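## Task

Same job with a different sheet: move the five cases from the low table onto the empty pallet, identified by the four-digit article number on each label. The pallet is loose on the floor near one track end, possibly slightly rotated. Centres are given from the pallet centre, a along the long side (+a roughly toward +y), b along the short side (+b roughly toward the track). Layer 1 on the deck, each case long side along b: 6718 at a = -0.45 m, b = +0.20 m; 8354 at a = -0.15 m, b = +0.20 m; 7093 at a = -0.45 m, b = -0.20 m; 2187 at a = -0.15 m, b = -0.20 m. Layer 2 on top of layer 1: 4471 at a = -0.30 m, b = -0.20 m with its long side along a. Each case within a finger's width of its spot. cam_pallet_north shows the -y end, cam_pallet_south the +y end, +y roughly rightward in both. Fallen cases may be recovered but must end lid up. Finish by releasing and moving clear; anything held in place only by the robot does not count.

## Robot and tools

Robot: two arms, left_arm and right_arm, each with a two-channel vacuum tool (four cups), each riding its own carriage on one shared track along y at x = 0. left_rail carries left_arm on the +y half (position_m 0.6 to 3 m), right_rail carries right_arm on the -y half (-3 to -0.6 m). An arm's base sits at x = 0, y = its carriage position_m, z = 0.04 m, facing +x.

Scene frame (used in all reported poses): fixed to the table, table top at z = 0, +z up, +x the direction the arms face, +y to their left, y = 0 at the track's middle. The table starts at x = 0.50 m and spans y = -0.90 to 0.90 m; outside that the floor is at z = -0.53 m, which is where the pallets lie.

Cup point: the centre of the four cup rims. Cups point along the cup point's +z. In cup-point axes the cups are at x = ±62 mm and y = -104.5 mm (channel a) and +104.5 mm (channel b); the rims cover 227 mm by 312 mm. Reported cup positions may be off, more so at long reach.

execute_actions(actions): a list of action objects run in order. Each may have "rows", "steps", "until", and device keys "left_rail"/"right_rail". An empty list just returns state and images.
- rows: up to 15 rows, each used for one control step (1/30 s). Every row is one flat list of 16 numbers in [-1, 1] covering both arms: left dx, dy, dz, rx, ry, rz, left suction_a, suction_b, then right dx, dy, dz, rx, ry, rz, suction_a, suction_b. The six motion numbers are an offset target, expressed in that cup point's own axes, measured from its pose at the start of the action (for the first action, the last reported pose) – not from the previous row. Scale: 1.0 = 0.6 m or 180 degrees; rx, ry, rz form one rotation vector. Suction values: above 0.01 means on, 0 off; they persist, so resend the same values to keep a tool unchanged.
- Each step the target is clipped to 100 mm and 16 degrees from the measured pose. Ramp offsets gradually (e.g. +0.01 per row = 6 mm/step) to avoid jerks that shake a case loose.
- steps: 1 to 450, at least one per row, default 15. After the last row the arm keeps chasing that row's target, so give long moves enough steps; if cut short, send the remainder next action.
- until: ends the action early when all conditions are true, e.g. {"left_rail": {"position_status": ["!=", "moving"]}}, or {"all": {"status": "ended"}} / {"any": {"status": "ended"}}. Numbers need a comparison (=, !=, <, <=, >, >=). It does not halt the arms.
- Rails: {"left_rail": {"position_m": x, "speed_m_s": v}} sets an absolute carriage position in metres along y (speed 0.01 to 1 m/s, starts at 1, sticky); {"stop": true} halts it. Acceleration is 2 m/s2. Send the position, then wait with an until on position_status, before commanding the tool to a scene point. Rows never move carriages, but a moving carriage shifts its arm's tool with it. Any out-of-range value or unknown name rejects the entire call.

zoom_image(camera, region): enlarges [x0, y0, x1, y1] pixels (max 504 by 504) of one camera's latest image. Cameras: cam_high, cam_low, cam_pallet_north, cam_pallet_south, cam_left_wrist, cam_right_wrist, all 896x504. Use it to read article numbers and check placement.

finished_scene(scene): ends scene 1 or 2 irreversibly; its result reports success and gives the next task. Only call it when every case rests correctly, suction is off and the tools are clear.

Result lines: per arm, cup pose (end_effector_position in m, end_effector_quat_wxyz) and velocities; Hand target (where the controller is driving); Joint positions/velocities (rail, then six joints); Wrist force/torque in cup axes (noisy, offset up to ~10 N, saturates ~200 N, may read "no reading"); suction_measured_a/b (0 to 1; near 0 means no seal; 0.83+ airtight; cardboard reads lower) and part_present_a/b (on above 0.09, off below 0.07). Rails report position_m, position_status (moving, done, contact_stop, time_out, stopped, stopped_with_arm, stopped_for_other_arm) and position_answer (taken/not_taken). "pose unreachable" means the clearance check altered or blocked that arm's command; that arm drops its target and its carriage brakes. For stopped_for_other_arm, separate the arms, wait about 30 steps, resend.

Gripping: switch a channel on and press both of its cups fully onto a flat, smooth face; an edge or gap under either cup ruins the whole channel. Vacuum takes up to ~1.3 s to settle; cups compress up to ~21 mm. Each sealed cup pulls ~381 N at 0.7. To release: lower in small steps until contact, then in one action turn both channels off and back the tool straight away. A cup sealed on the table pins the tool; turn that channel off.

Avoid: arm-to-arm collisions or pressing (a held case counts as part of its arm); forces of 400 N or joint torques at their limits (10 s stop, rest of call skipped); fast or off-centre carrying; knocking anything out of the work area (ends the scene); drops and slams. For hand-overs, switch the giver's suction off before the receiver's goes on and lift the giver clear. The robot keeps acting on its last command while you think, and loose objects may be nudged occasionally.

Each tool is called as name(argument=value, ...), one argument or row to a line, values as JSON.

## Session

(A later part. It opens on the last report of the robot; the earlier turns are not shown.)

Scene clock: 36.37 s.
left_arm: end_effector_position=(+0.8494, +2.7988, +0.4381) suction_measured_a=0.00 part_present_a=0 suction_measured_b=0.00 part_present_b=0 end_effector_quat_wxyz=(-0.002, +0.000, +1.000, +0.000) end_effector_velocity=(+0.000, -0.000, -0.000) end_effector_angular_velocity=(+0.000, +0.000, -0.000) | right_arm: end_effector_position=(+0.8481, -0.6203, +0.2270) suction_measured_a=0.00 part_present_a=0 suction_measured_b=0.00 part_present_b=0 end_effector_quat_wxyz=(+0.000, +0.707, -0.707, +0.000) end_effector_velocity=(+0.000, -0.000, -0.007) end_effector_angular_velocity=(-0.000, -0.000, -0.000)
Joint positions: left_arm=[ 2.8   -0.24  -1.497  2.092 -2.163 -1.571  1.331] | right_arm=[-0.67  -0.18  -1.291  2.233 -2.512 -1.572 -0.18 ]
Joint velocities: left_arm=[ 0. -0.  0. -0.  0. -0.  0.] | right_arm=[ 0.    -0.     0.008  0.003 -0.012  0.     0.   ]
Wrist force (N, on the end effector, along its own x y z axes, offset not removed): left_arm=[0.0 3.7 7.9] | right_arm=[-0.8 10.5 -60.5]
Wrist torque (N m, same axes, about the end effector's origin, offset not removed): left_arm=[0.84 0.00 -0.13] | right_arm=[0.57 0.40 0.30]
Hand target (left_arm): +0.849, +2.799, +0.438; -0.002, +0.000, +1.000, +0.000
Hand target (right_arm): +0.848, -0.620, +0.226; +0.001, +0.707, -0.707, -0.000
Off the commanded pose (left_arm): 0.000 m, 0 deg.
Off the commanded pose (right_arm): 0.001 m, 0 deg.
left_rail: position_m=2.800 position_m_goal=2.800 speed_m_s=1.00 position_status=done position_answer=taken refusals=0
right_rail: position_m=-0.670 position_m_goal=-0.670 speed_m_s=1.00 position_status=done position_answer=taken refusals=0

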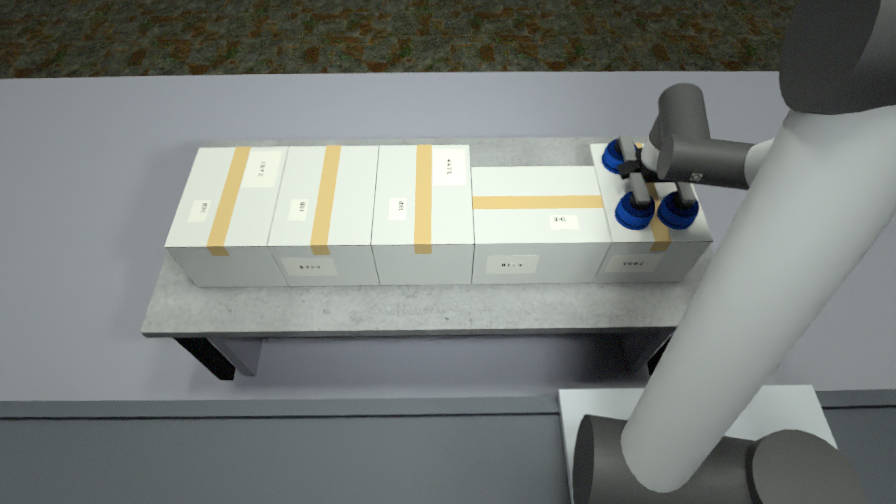

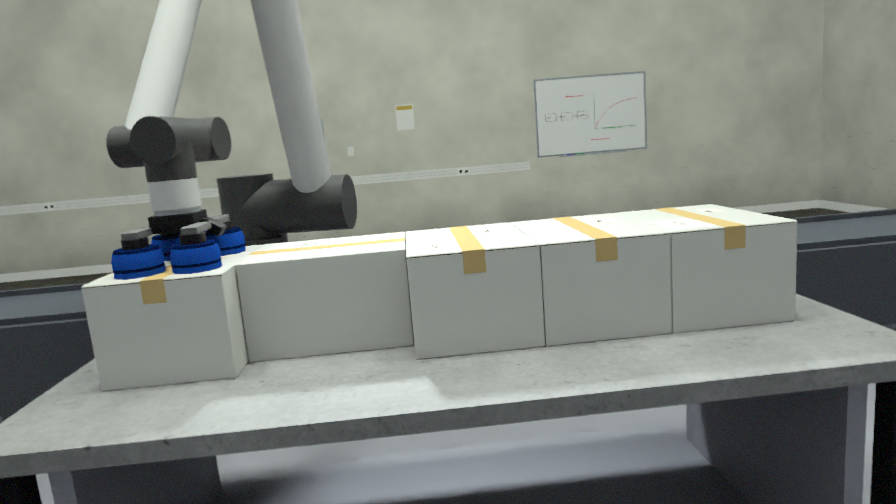

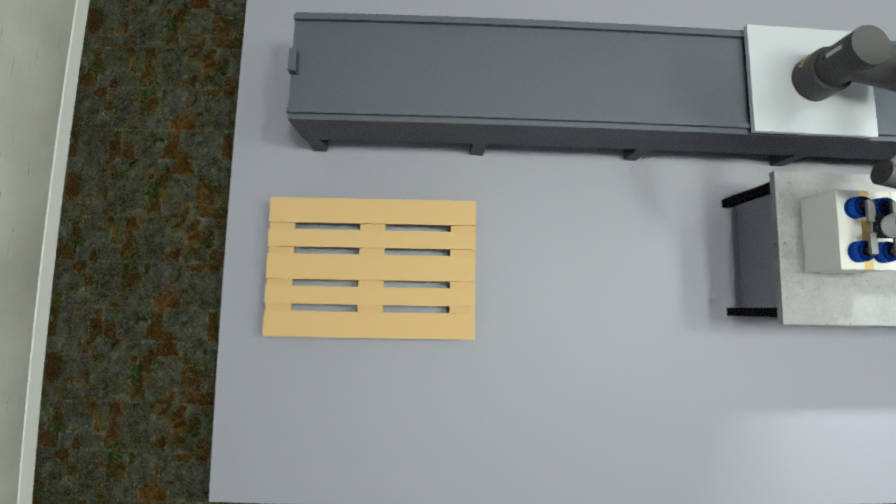

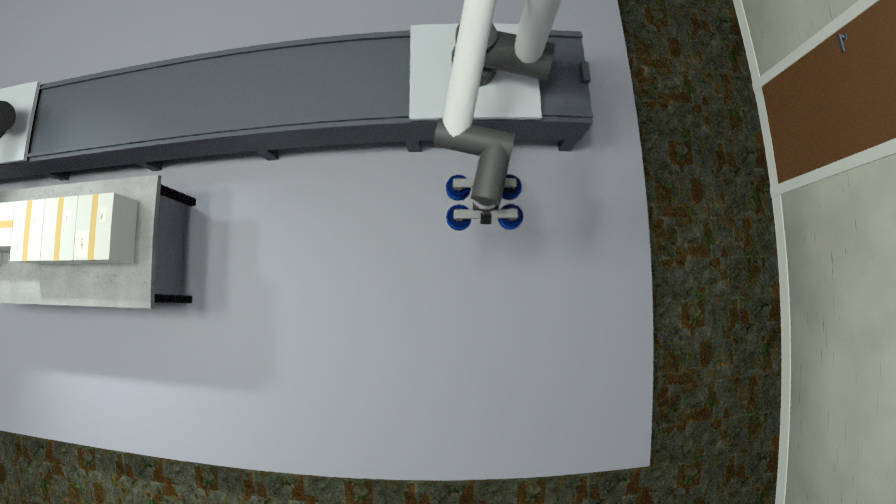

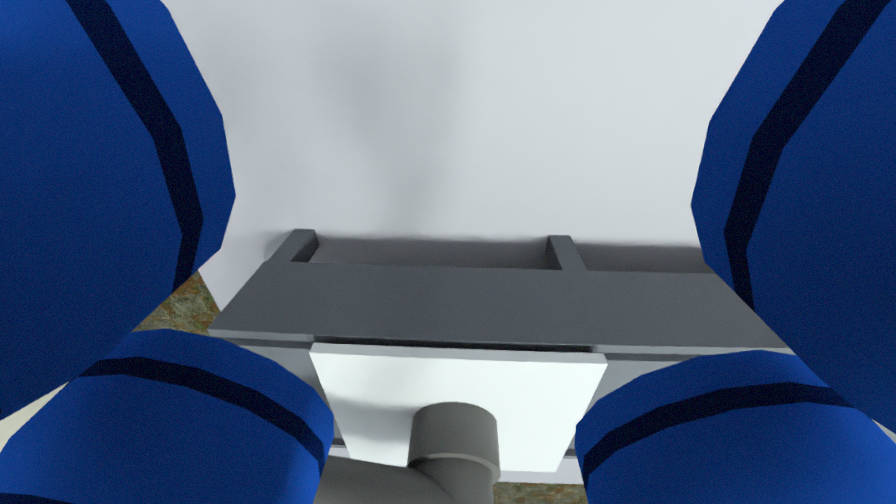

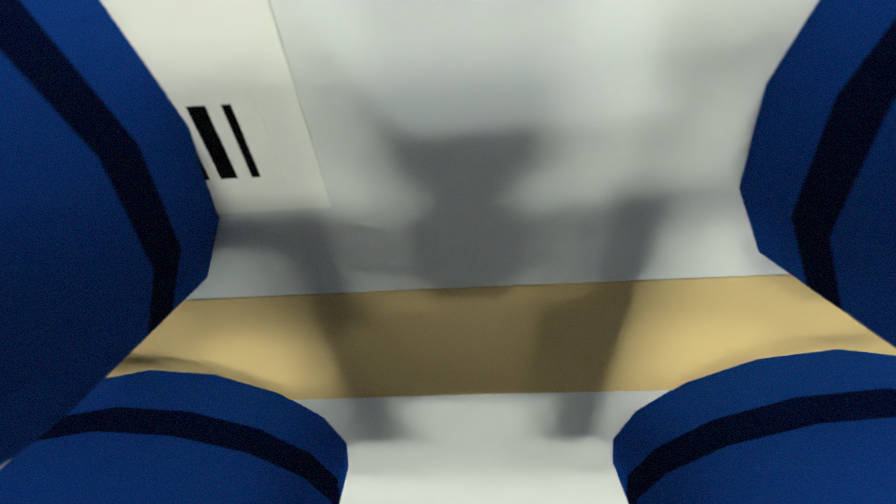

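execute_actions(
  actions=[
    {"rows":[[0,0,0,0,0,0,0,0,0,0,0.004,0,0,0,1,1]],"steps":20},
    {"rows":[[0,0,0,0,0,0,0,0,0,0,-0.01,0,0,0,1,1],[0,0,0,0,0,0,0,0,0,0,-0.02,0,0,0,1,1],[0,0,0,0,0,0,0,0,0,0,-0.035,0,0,0,1,1],[0,0,0,0,0,0,0,0,0,0,-0.05,0,0,0,1,1]],"steps":8},
    {"right_rail":{"position_m":-3.0},"steps":22},
    {"rows":[[0,0,0,0,0,0,0,0,0.03,-0.02,0.02,0,0,0,1,1],[0,0,0,0,0,0,0,0,0.07,-0.05,0.05,0,0,0,1,1],[0,0,0,0,0,0,0,0,0.917,-0.653,0.67,0,0,0,1,1]],"steps":66},
  ],
)

zoom_image(
  camera="cam_pallet_north",
  region=[225,200,385,360],
)

Scene clock: 45.97 s.
left_arm: end_effector_position=(+0.8494, +2.7988, +0.4381) suction_measured_a=0.00 part_present_a=0 suction_measured_b=0.00 part_present_b=0 end_effector_quat_wxyz=(-0.002, +0.000, +1.000, +0.000) end_effector_velocity=(-0.000, -0.000, +0.000) end_effector_angular_velocity=(-0.000, -0.000, +0.000) | right_arm: end_effector_position=(+1.2386, -3.5010, -0.1476) suction_measured_a=1.00 part_present_a=1 suction_measured_b=1.00 part_present_b=1 end_effector_quat_wxyz=(+0.001, +0.707, -0.707, -0.000) end_effector_velocity=(-0.000, +0.000, -0.002) end_effector_angular_velocity=(+0.001, +0.002, -0.000)
Joint positions: left_arm=[ 2.8   -0.24  -1.497  2.092 -2.163 -1.571  1.331] | right_arm=[-3.    -0.535 -0.554  1.496 -2.511 -1.572 -0.536]
Joint velocities: left_arm=[ 0. -0. -0. -0.  0. -0. -0.] | right_arm=[ 0.    -0.     0.002 -0.002  0.002 -0.     0.   ]
Wrist force (N, on the end effector, along its own x y z axes, offset not removed): left_arm=[-3.3 0.7 9.4] | right_arm=[-11.8 -0.7 -17.3]
Wrist torque (N m, same axes, about the end effector's origin, offset not removed): left_arm=[0.23 0.50 -0.29] | right_arm=[-2.01 -0.08 -0.15]
Hand target (left_arm): +0.849, +2.799, +0.438; -0.002, +0.000, +1.000, +0.000
Hand target (right_arm): +1.239, -3.501, -0.148; +0.001, +0.707, -0.707, -0.000
Off the commanded pose (left_arm): 0.000 m, 0 deg.
Off the commanded pose (right_arm): 0.001 m, 0 deg.
left_rail: position_m=2.800 position_m_goal=2.800 speed_m_s=1.00 position_status=done position_answer=taken refusals=0
right_rail: position_m=-3.000 position_m_goal=-3.000 speed_m_s=1.00 position_status=done position_answer=taken refusals=0

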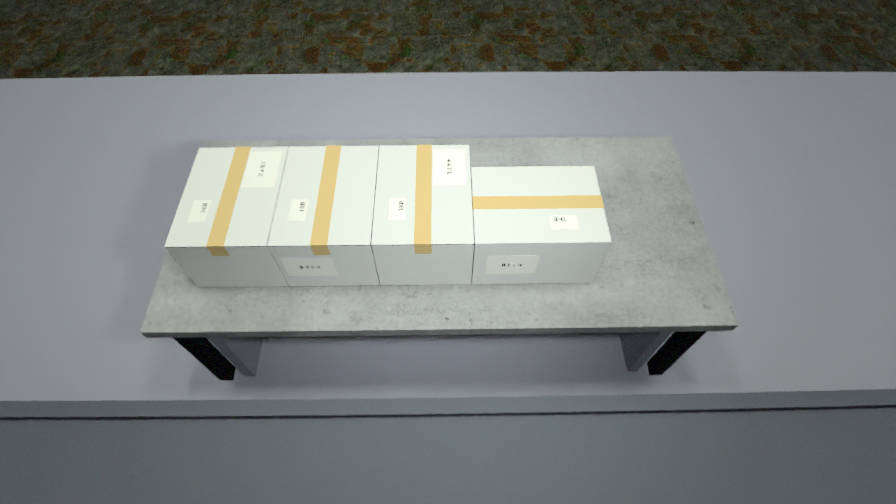

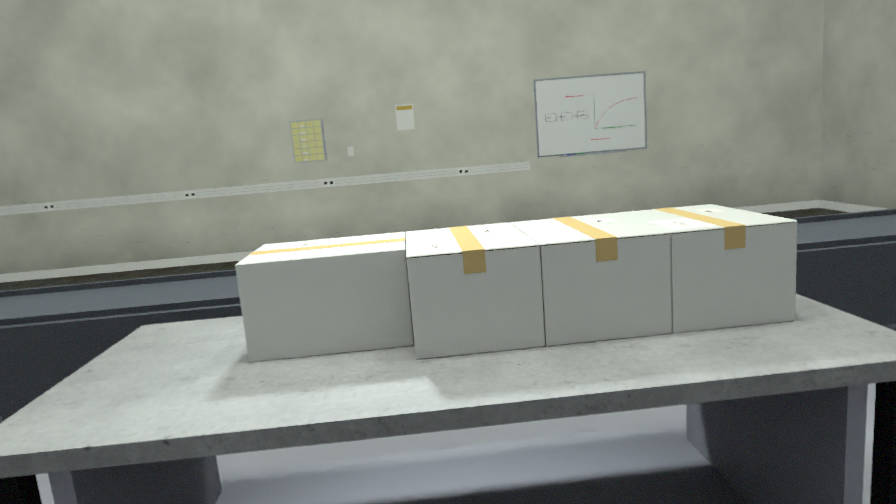

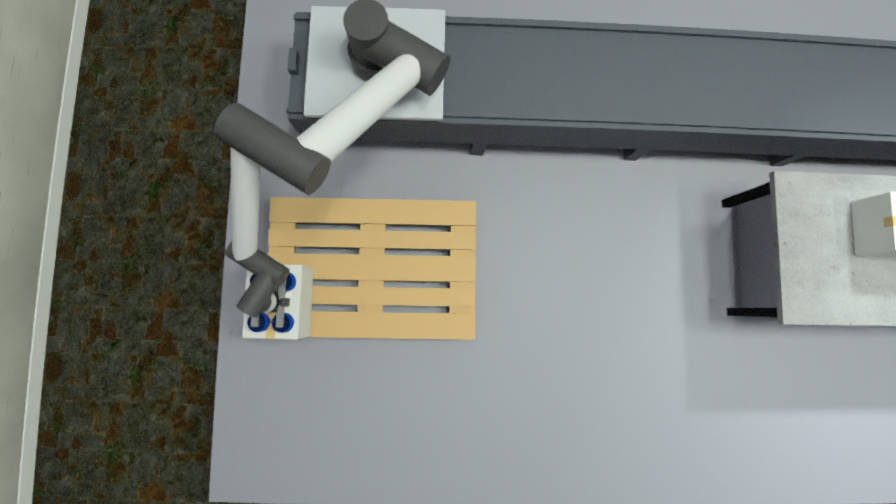

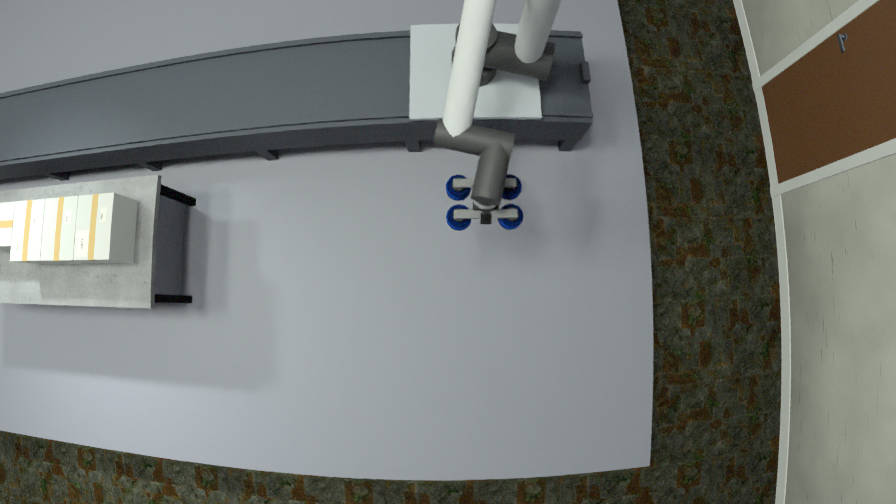

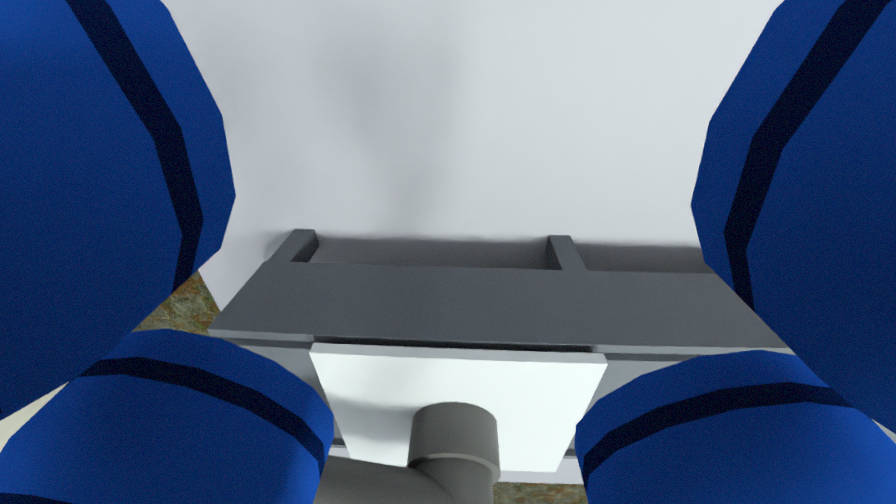

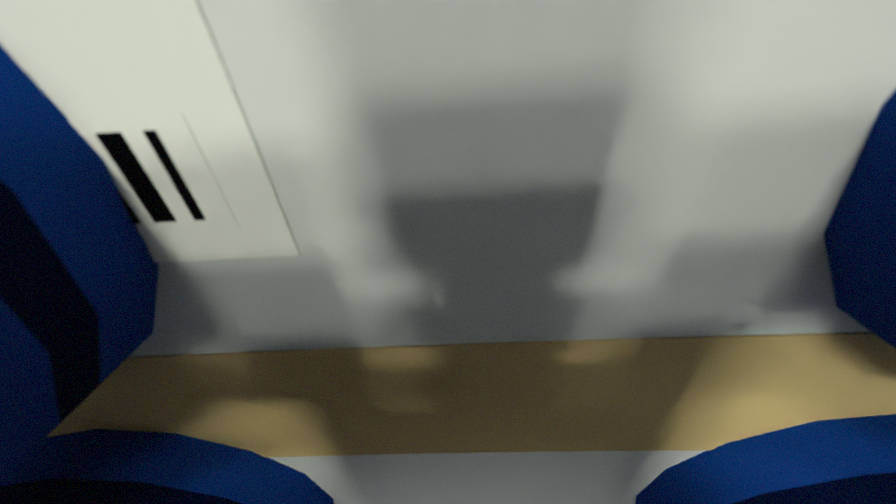

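Region (225, 200, 385, 360) of cam_pallet_north's 896x504 image, scaled by 3.150, with more detail than that image has.

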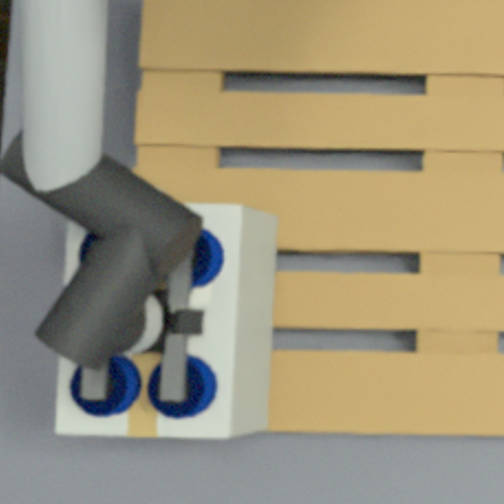

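execute_actions(
  actions=[
    {"rows":[[0,0,0,0,0,0,0,0,-0.012,0,0.015,0,0,0,1,1],[0,0,0,0,0,0,0,0,-0.026,0.003,0.037,0,0,0,1,1]],"steps":14},
  ],
)

zoom_image(
  camera="cam_pallet_north",
  region=[290,245,390,345],
)

zoom_image(
  camera="cam_pallet_north",
  region=[235,190,485,345],
)

Scene clock: 50.53 s.
left_arm: end_effector_position=(+0.8494, +2.7988, +0.4381) suction_measured_a=0.00 part_present_a=0 suction_measured_b=0.00 part_present_b=0 end_effector_quat_wxyz=(-0.002, +0.000, +1.000, +0.000) end_effector_velocity=(+0.000, -0.000, -0.000) end_effector_angular_velocity=(+0.000, +0.000, -0.000) | right_arm: end_effector_position=(+1.2369, -3.4860, -0.1691) suction_measured_a=1.00 part_present_a=1 suction_measured_b=1.00 part_present_b=1 end_effector_quat_wxyz=(+0.001, +0.707, -0.707, -0.000) end_effector_velocity=(-0.000, +0.004, -0.006) end_effector_angular_velocity=(-0.000, -0.000, +0.000)
Joint positions: left_arm=[ 2.8   -0.24  -1.497  2.092 -2.163 -1.571  1.331] | right_arm=[-3.    -0.526 -0.539  1.504 -2.535 -1.572 -0.526]
Joint velocities: left_arm=[ 0. -0.  0. -0.  0. -0.  0.] | right_arm=[ 0.     0.003  0.004  0.002 -0.007  0.     0.003]
Wrist force (N, on the end effector, along its own x y z axes, offset not removed): left_arm=[1.1 0.3 1.4] | right_arm=[0.9 2.4 -25.4]
Wrist torque (N m, same axes, about the end effector's origin, offset not removed): left_arm=[0.41 0.02 -0.17] | right_arm=[-1.87 0.37 0.31]
Hand target (left_arm): +0.849, +2.799, +0.438; -0.002, +0.000, +1.000, +0.000
Hand target (right_arm): +1.237, -3.485, -0.170; +0.001, +0.707, -0.707, -0.000
Off the commanded pose (left_arm): 0.000 m, 0 deg.
Off the commanded pose (right_arm): 0.001 m, 0 deg.
left_rail: position_m=2.800 position_m_goal=2.800 speed_m_s=1.00 position_status=done position_answer=taken refusals=0
right_rail: position_m=-3.000 position_m_goal=-3.000 speed_m_s=1.00 position_status=done position_answer=taken refusals=0

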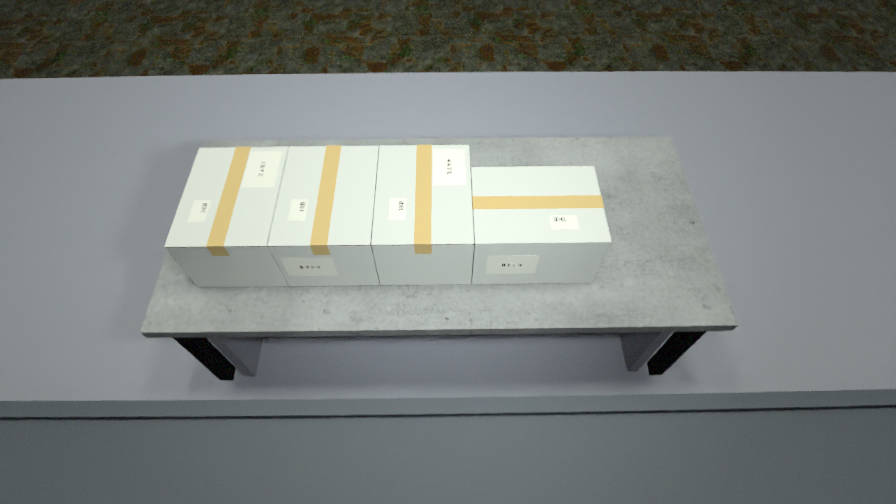

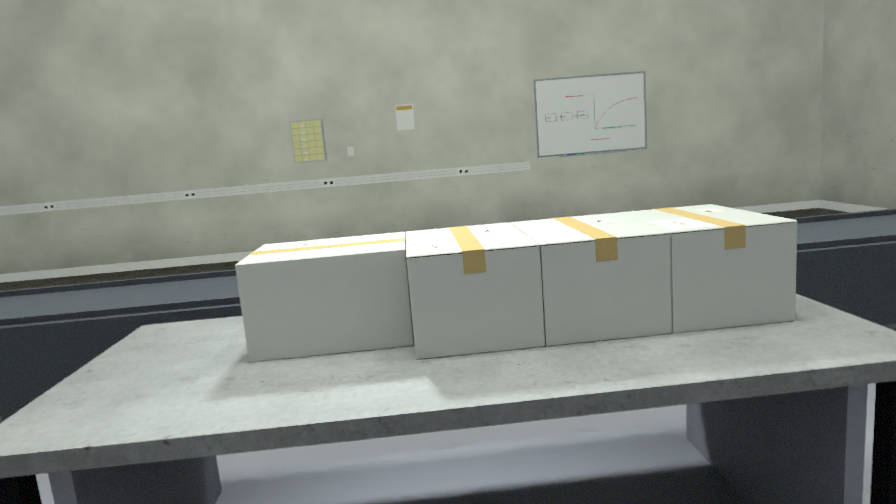

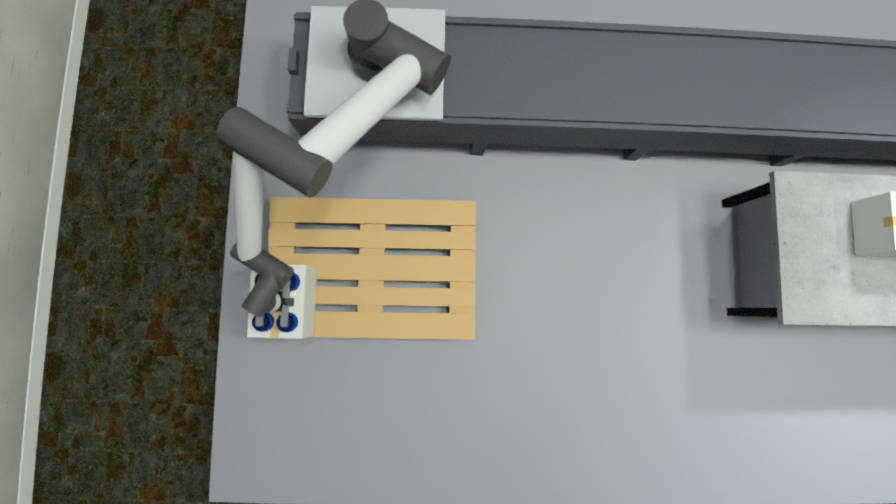

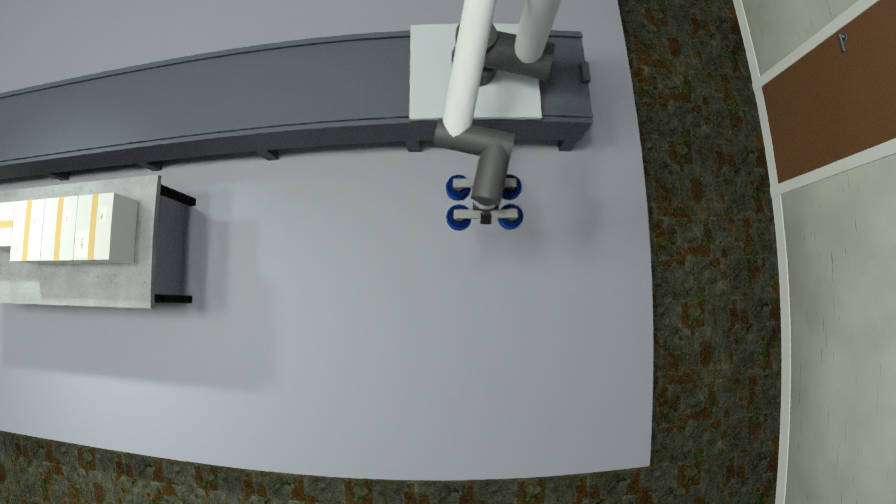

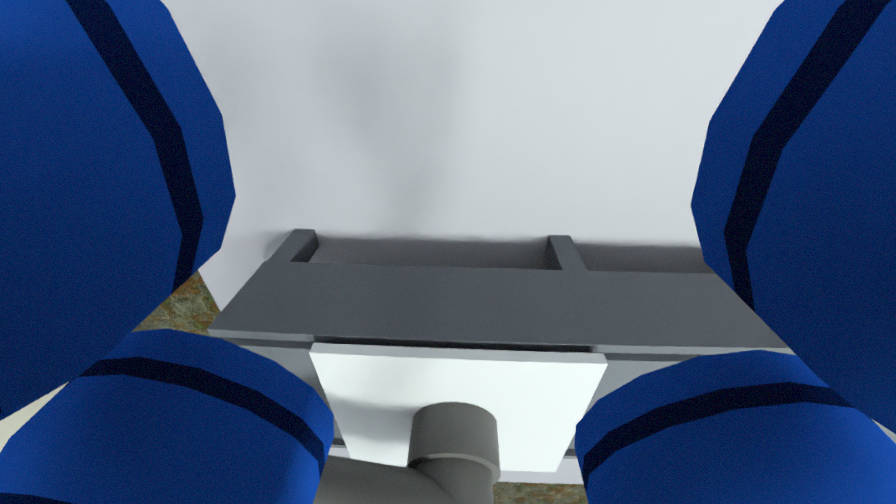

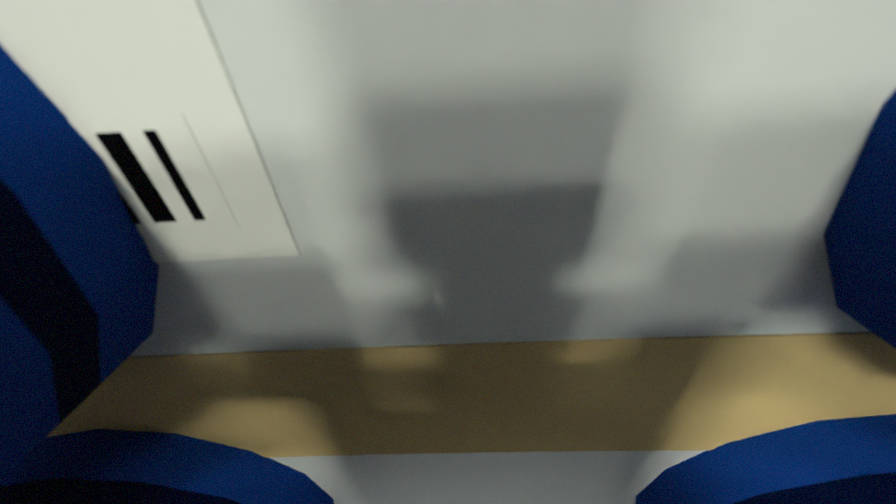

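Region (290, 245, 390, 345) of cam_pallet_north's 896x504 image, scaled by 5.040, with more detail than that image has.

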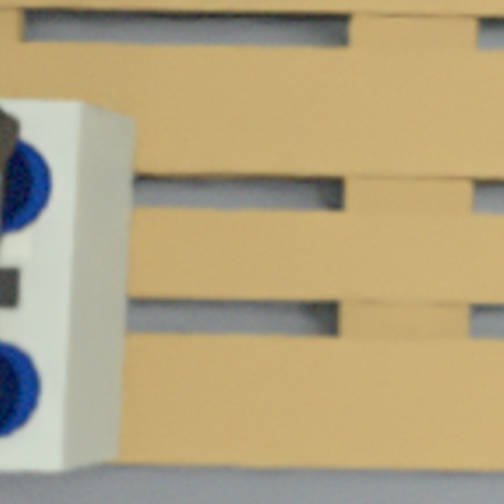

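Region (235, 190, 485, 345) of cam_pallet_north's 896x504 image, scaled by 2.016, with more detail than that image has; it fills the top 312 rows of this view, and the rest is white.

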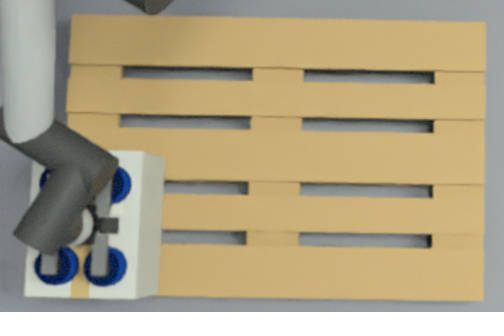

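execute_actions(
  actions=[
    {"rows":[[0,0,0,0,0,0,0,0,0,0.003,0.009,0,0,0,1,1]],"steps":10},
  ],
)

Scene clock: 54.23 s.
left_arm: end_effector_position=(+0.8494, +2.7988, +0.4381) suction_measured_a=0.00 part_present_a=0 suction_measured_b=0.00 part_present_b=0 end_effector_quat_wxyz=(-0.002, +0.000, +1.000, +0.000) end_effector_velocity=(-0.000, +0.000, +0.000) end_effector_angular_velocity=(-0.000, -0.000, +0.000) | right_arm: end_effector_position=(+1.2353, -3.4857, -0.1742) suction_measured_a=1.00 part_present_a=1 suction_measured_b=1.00 part_present_b=1 end_effector_quat_wxyz=(+0.000, +0.707, -0.707, -0.000) end_effector_velocity=(-0.001, -0.001, -0.003) end_effector_angular_velocity=(-0.000, -0.000, +0.000)
Joint positions: left_arm=[ 2.8   -0.24  -1.497  2.092 -2.163 -1.571  1.331] | right_arm=[-3.    -0.526 -0.535  1.506 -2.541 -1.572 -0.527]
Joint velocities: left_arm=[ 0. -0. -0.  0. -0.  0. -0.] | right_arm=[ 0.    -0.001  0.003  0.001 -0.004  0.    -0.002]
Wrist force (N, on the end effector, along its own x y z axes, offset not removed): left_arm=[1.4 -1.1 1.5] | right_arm=[3.9 0.4 -23.5]
Wrist torque (N m, same axes, about the end effector's origin, offset not removed): left_arm=[-0.02 0.17 -0.01] | right_arm=[-2.21 0.08 0.29]
Hand target (left_arm): +0.849, +2.799, +0.438; -0.002, +0.000, +1.000, +0.000
Hand target (right_arm): +1.235, -3.486, -0.175; +0.001, +0.707, -0.707, -0.000
Off the commanded pose (left_arm): 0.000 m, 0 deg.
Off the commanded pose (right_arm): 0.001 m, 0 deg.
left_rail: position_m=2.800 position_m_goal=2.800 speed_m_s=1.00 position_status=done position_answer=taken refusals=0
right_rail: position_m=-3.000 position_m_goal=-3.000 speed_m_s=1.00 position_status=done position_answer=taken refusals=0

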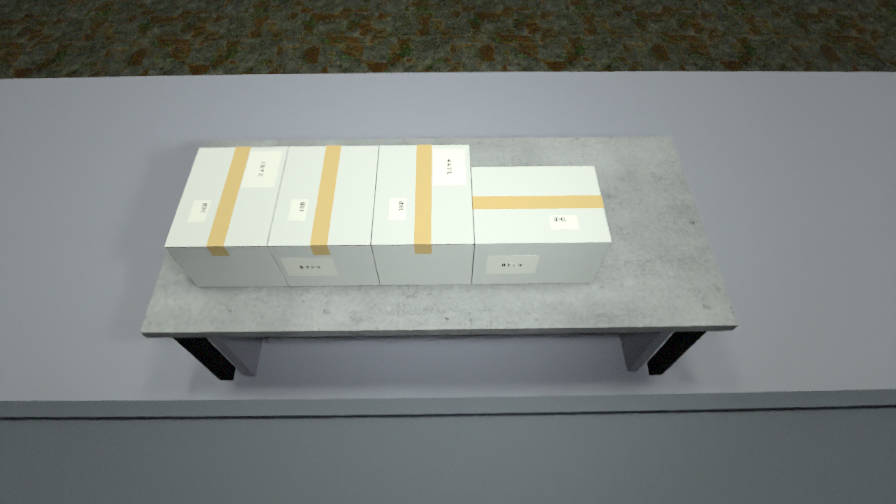

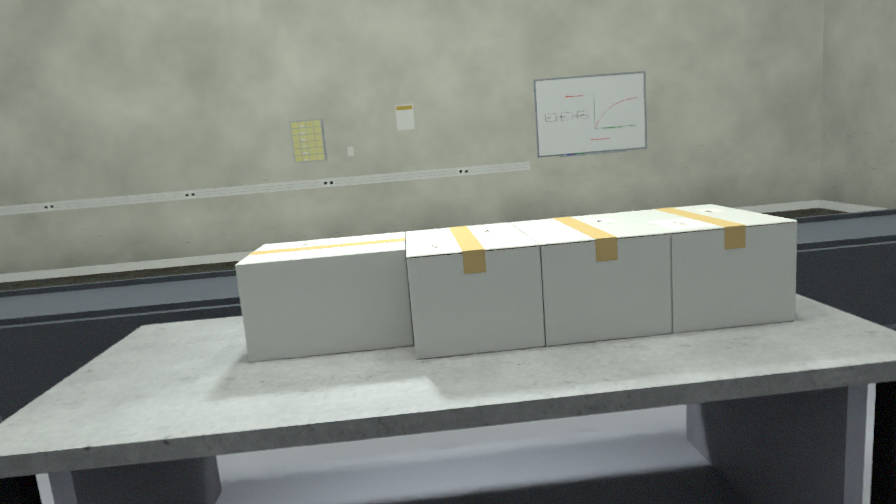

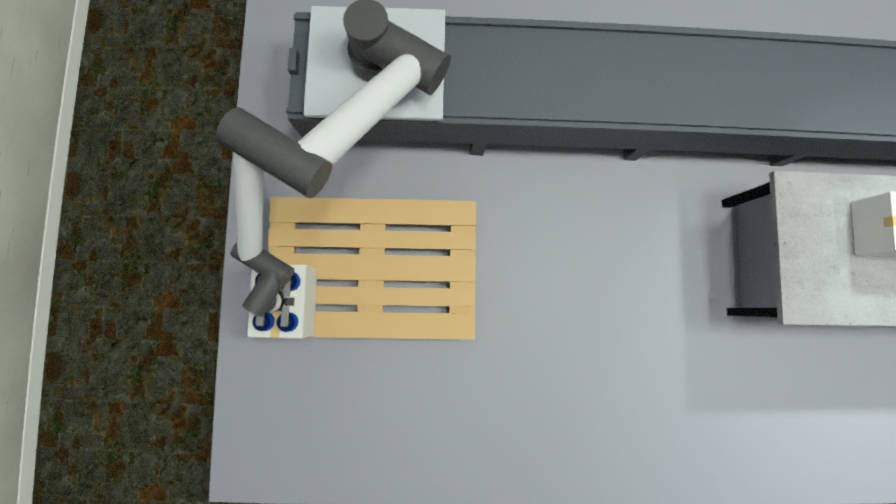

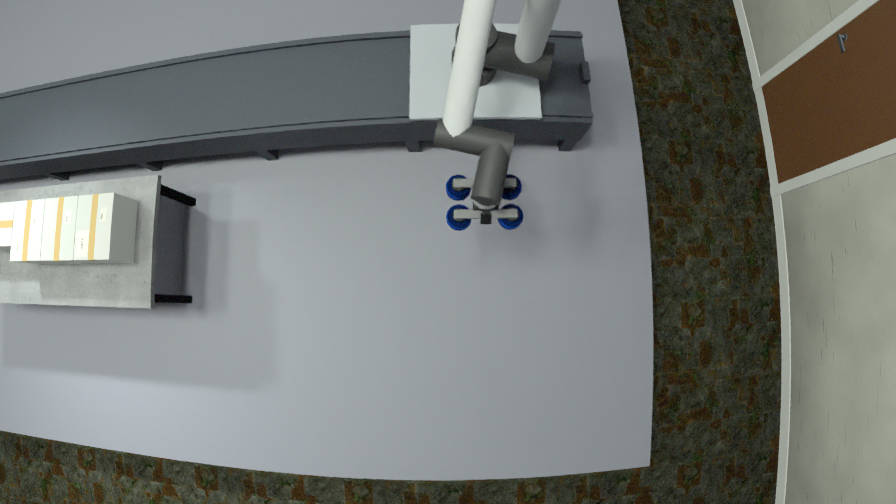

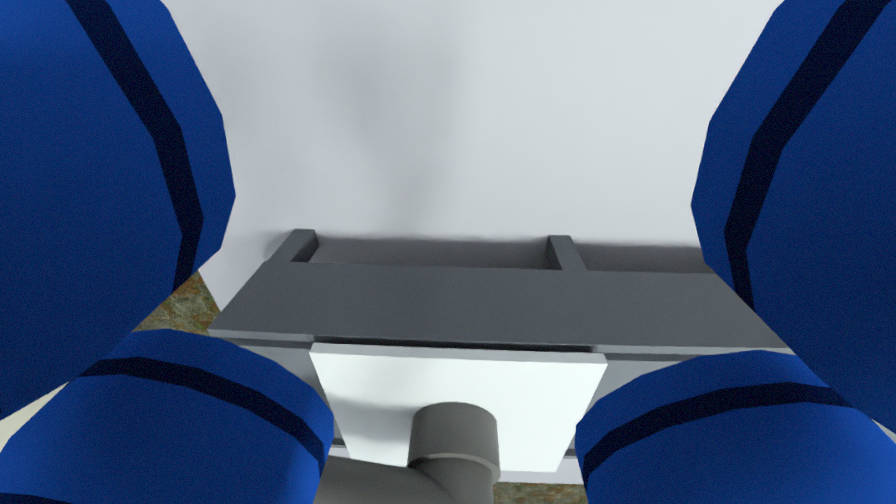

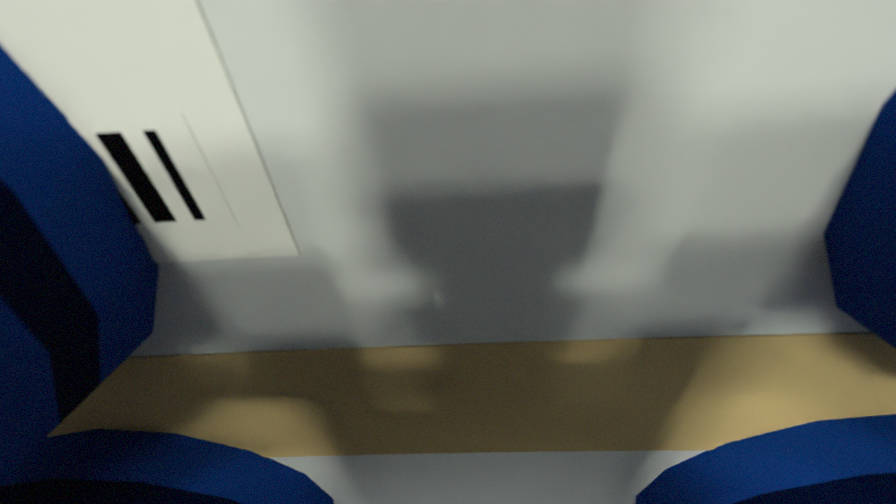

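execute_actions(
  actions=[
    {"rows":[[0,0,0,0,0,0,0,0,0,0,0.0035,0,0,0,1,1]],"steps":8},
  ],
)

Scene clock: 56.43 s.
left_arm: end_effector_position=(+0.8494, +2.7988, +0.4381) suction_measured_a=0.00 part_present_a=0 suction_measured_b=0.00 part_present_b=0 end_effector_quat_wxyz=(-0.002, +0.000, +1.000, +0.000) end_effector_velocity=(+0.000, -0.000, -0.000) end_effector_angular_velocity=(+0.000, +0.000, -0.000) | right_arm: end_effector_position=(+1.2351, -3.4859, -0.1758) suction_measured_a=1.00 part_present_a=1 suction_measured_b=1.00 part_present_b=1 end_effector_quat_wxyz=(+0.001, +0.707, -0.707, -0.000) end_effector_velocity=(+0.001, +0.000, -0.001) end_effector_angular_velocity=(-0.000, -0.000, +0.000)
Joint positions: left_arm=[ 2.8   -0.24  -1.497  2.092 -2.163 -1.571  1.331] | right_arm=[-3.    -0.527 -0.533  1.506 -2.542 -1.572 -0.527]
Joint velocities: left_arm=[ 0. -0.  0. -0.  0.  0. -0.] | right_arm=[ 0.     0.     0.001 -0.001 -0.001 -0.     0.   ]
Wrist force (N, on the end effector, along its own x y z axes, offset not removed): left_arm=[-0.8 5.1 7.1] | right_arm=[-23.4 43.2 -98.5]
Wrist torque (N m, same axes, about the end effector's origin, offset not removed): left_arm=[0.95 0.16 -0.26] | right_arm=[0.83 3.29 0.79]
Hand target (left_arm): +0.849, +2.799, +0.438; -0.002, +0.000, +1.000, +0.000
Hand target (right_arm): +1.235, -3.486, -0.176; +0.000, +0.707, -0.707, -0.000
Off the commanded pose (left_arm): 0.000 m, 0 deg.
Off the commanded pose (right_arm): 0.001 m, 0 deg.
left_rail: position_m=2.800 position_m_goal=2.800 speed_m_s=1.00 position_status=done position_answer=taken refusals=0
right_rail: position_m=-3.000 position_m_goal=-3.000 speed_m_s=1.00 position_status=done position_answer=taken refusals=0

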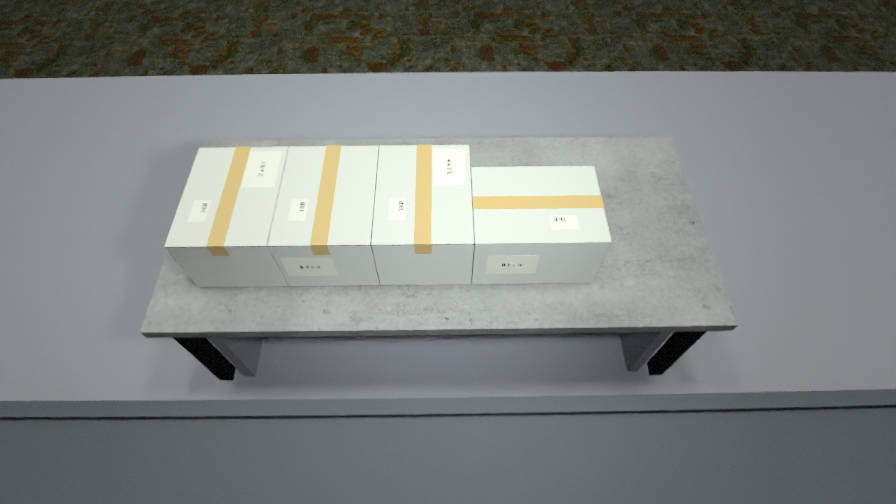

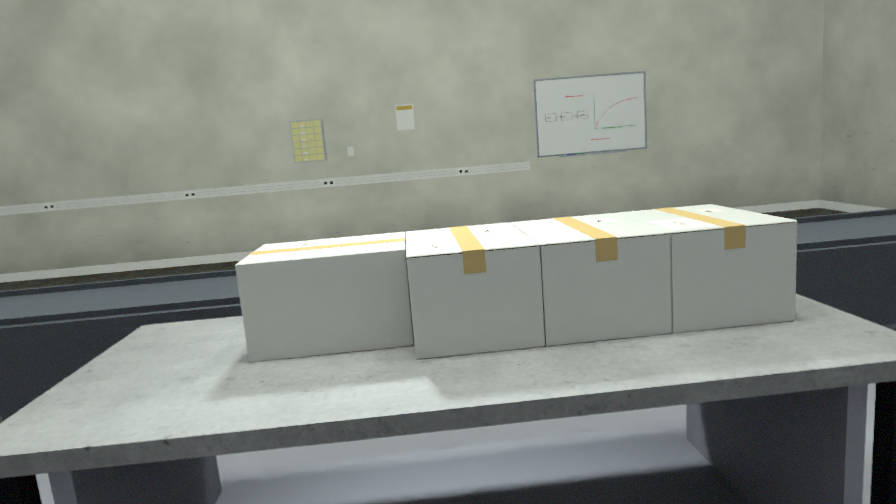

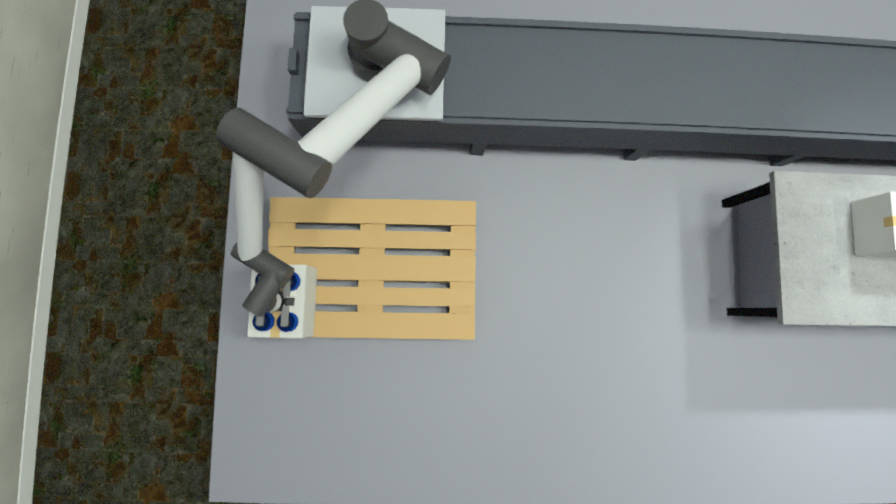

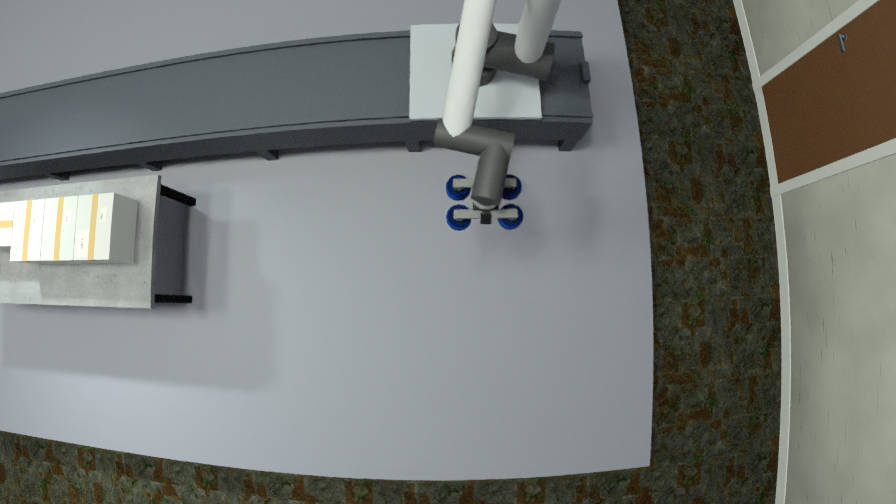

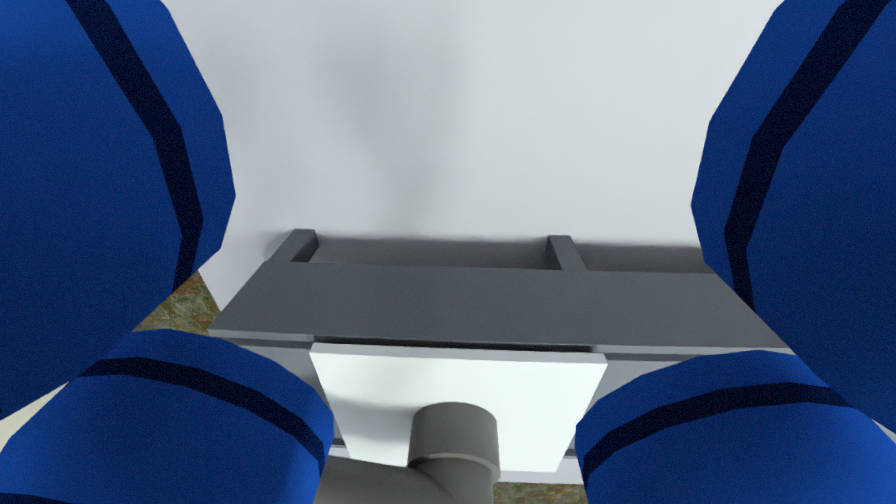

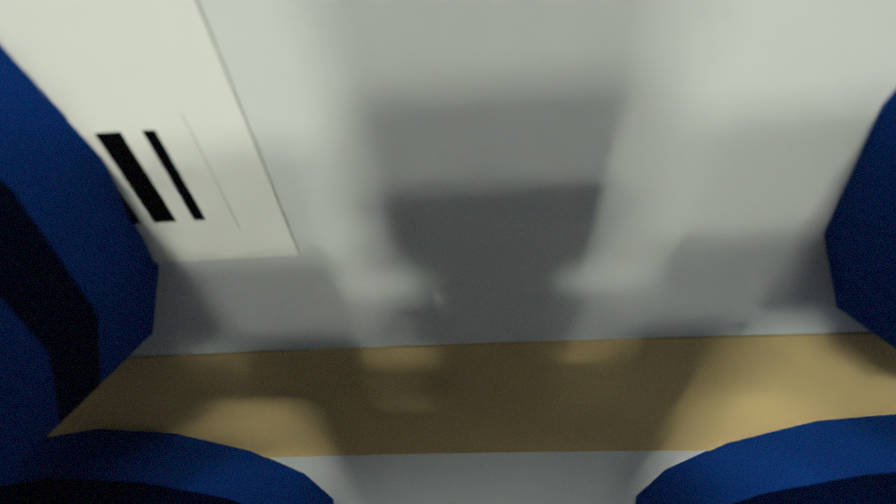

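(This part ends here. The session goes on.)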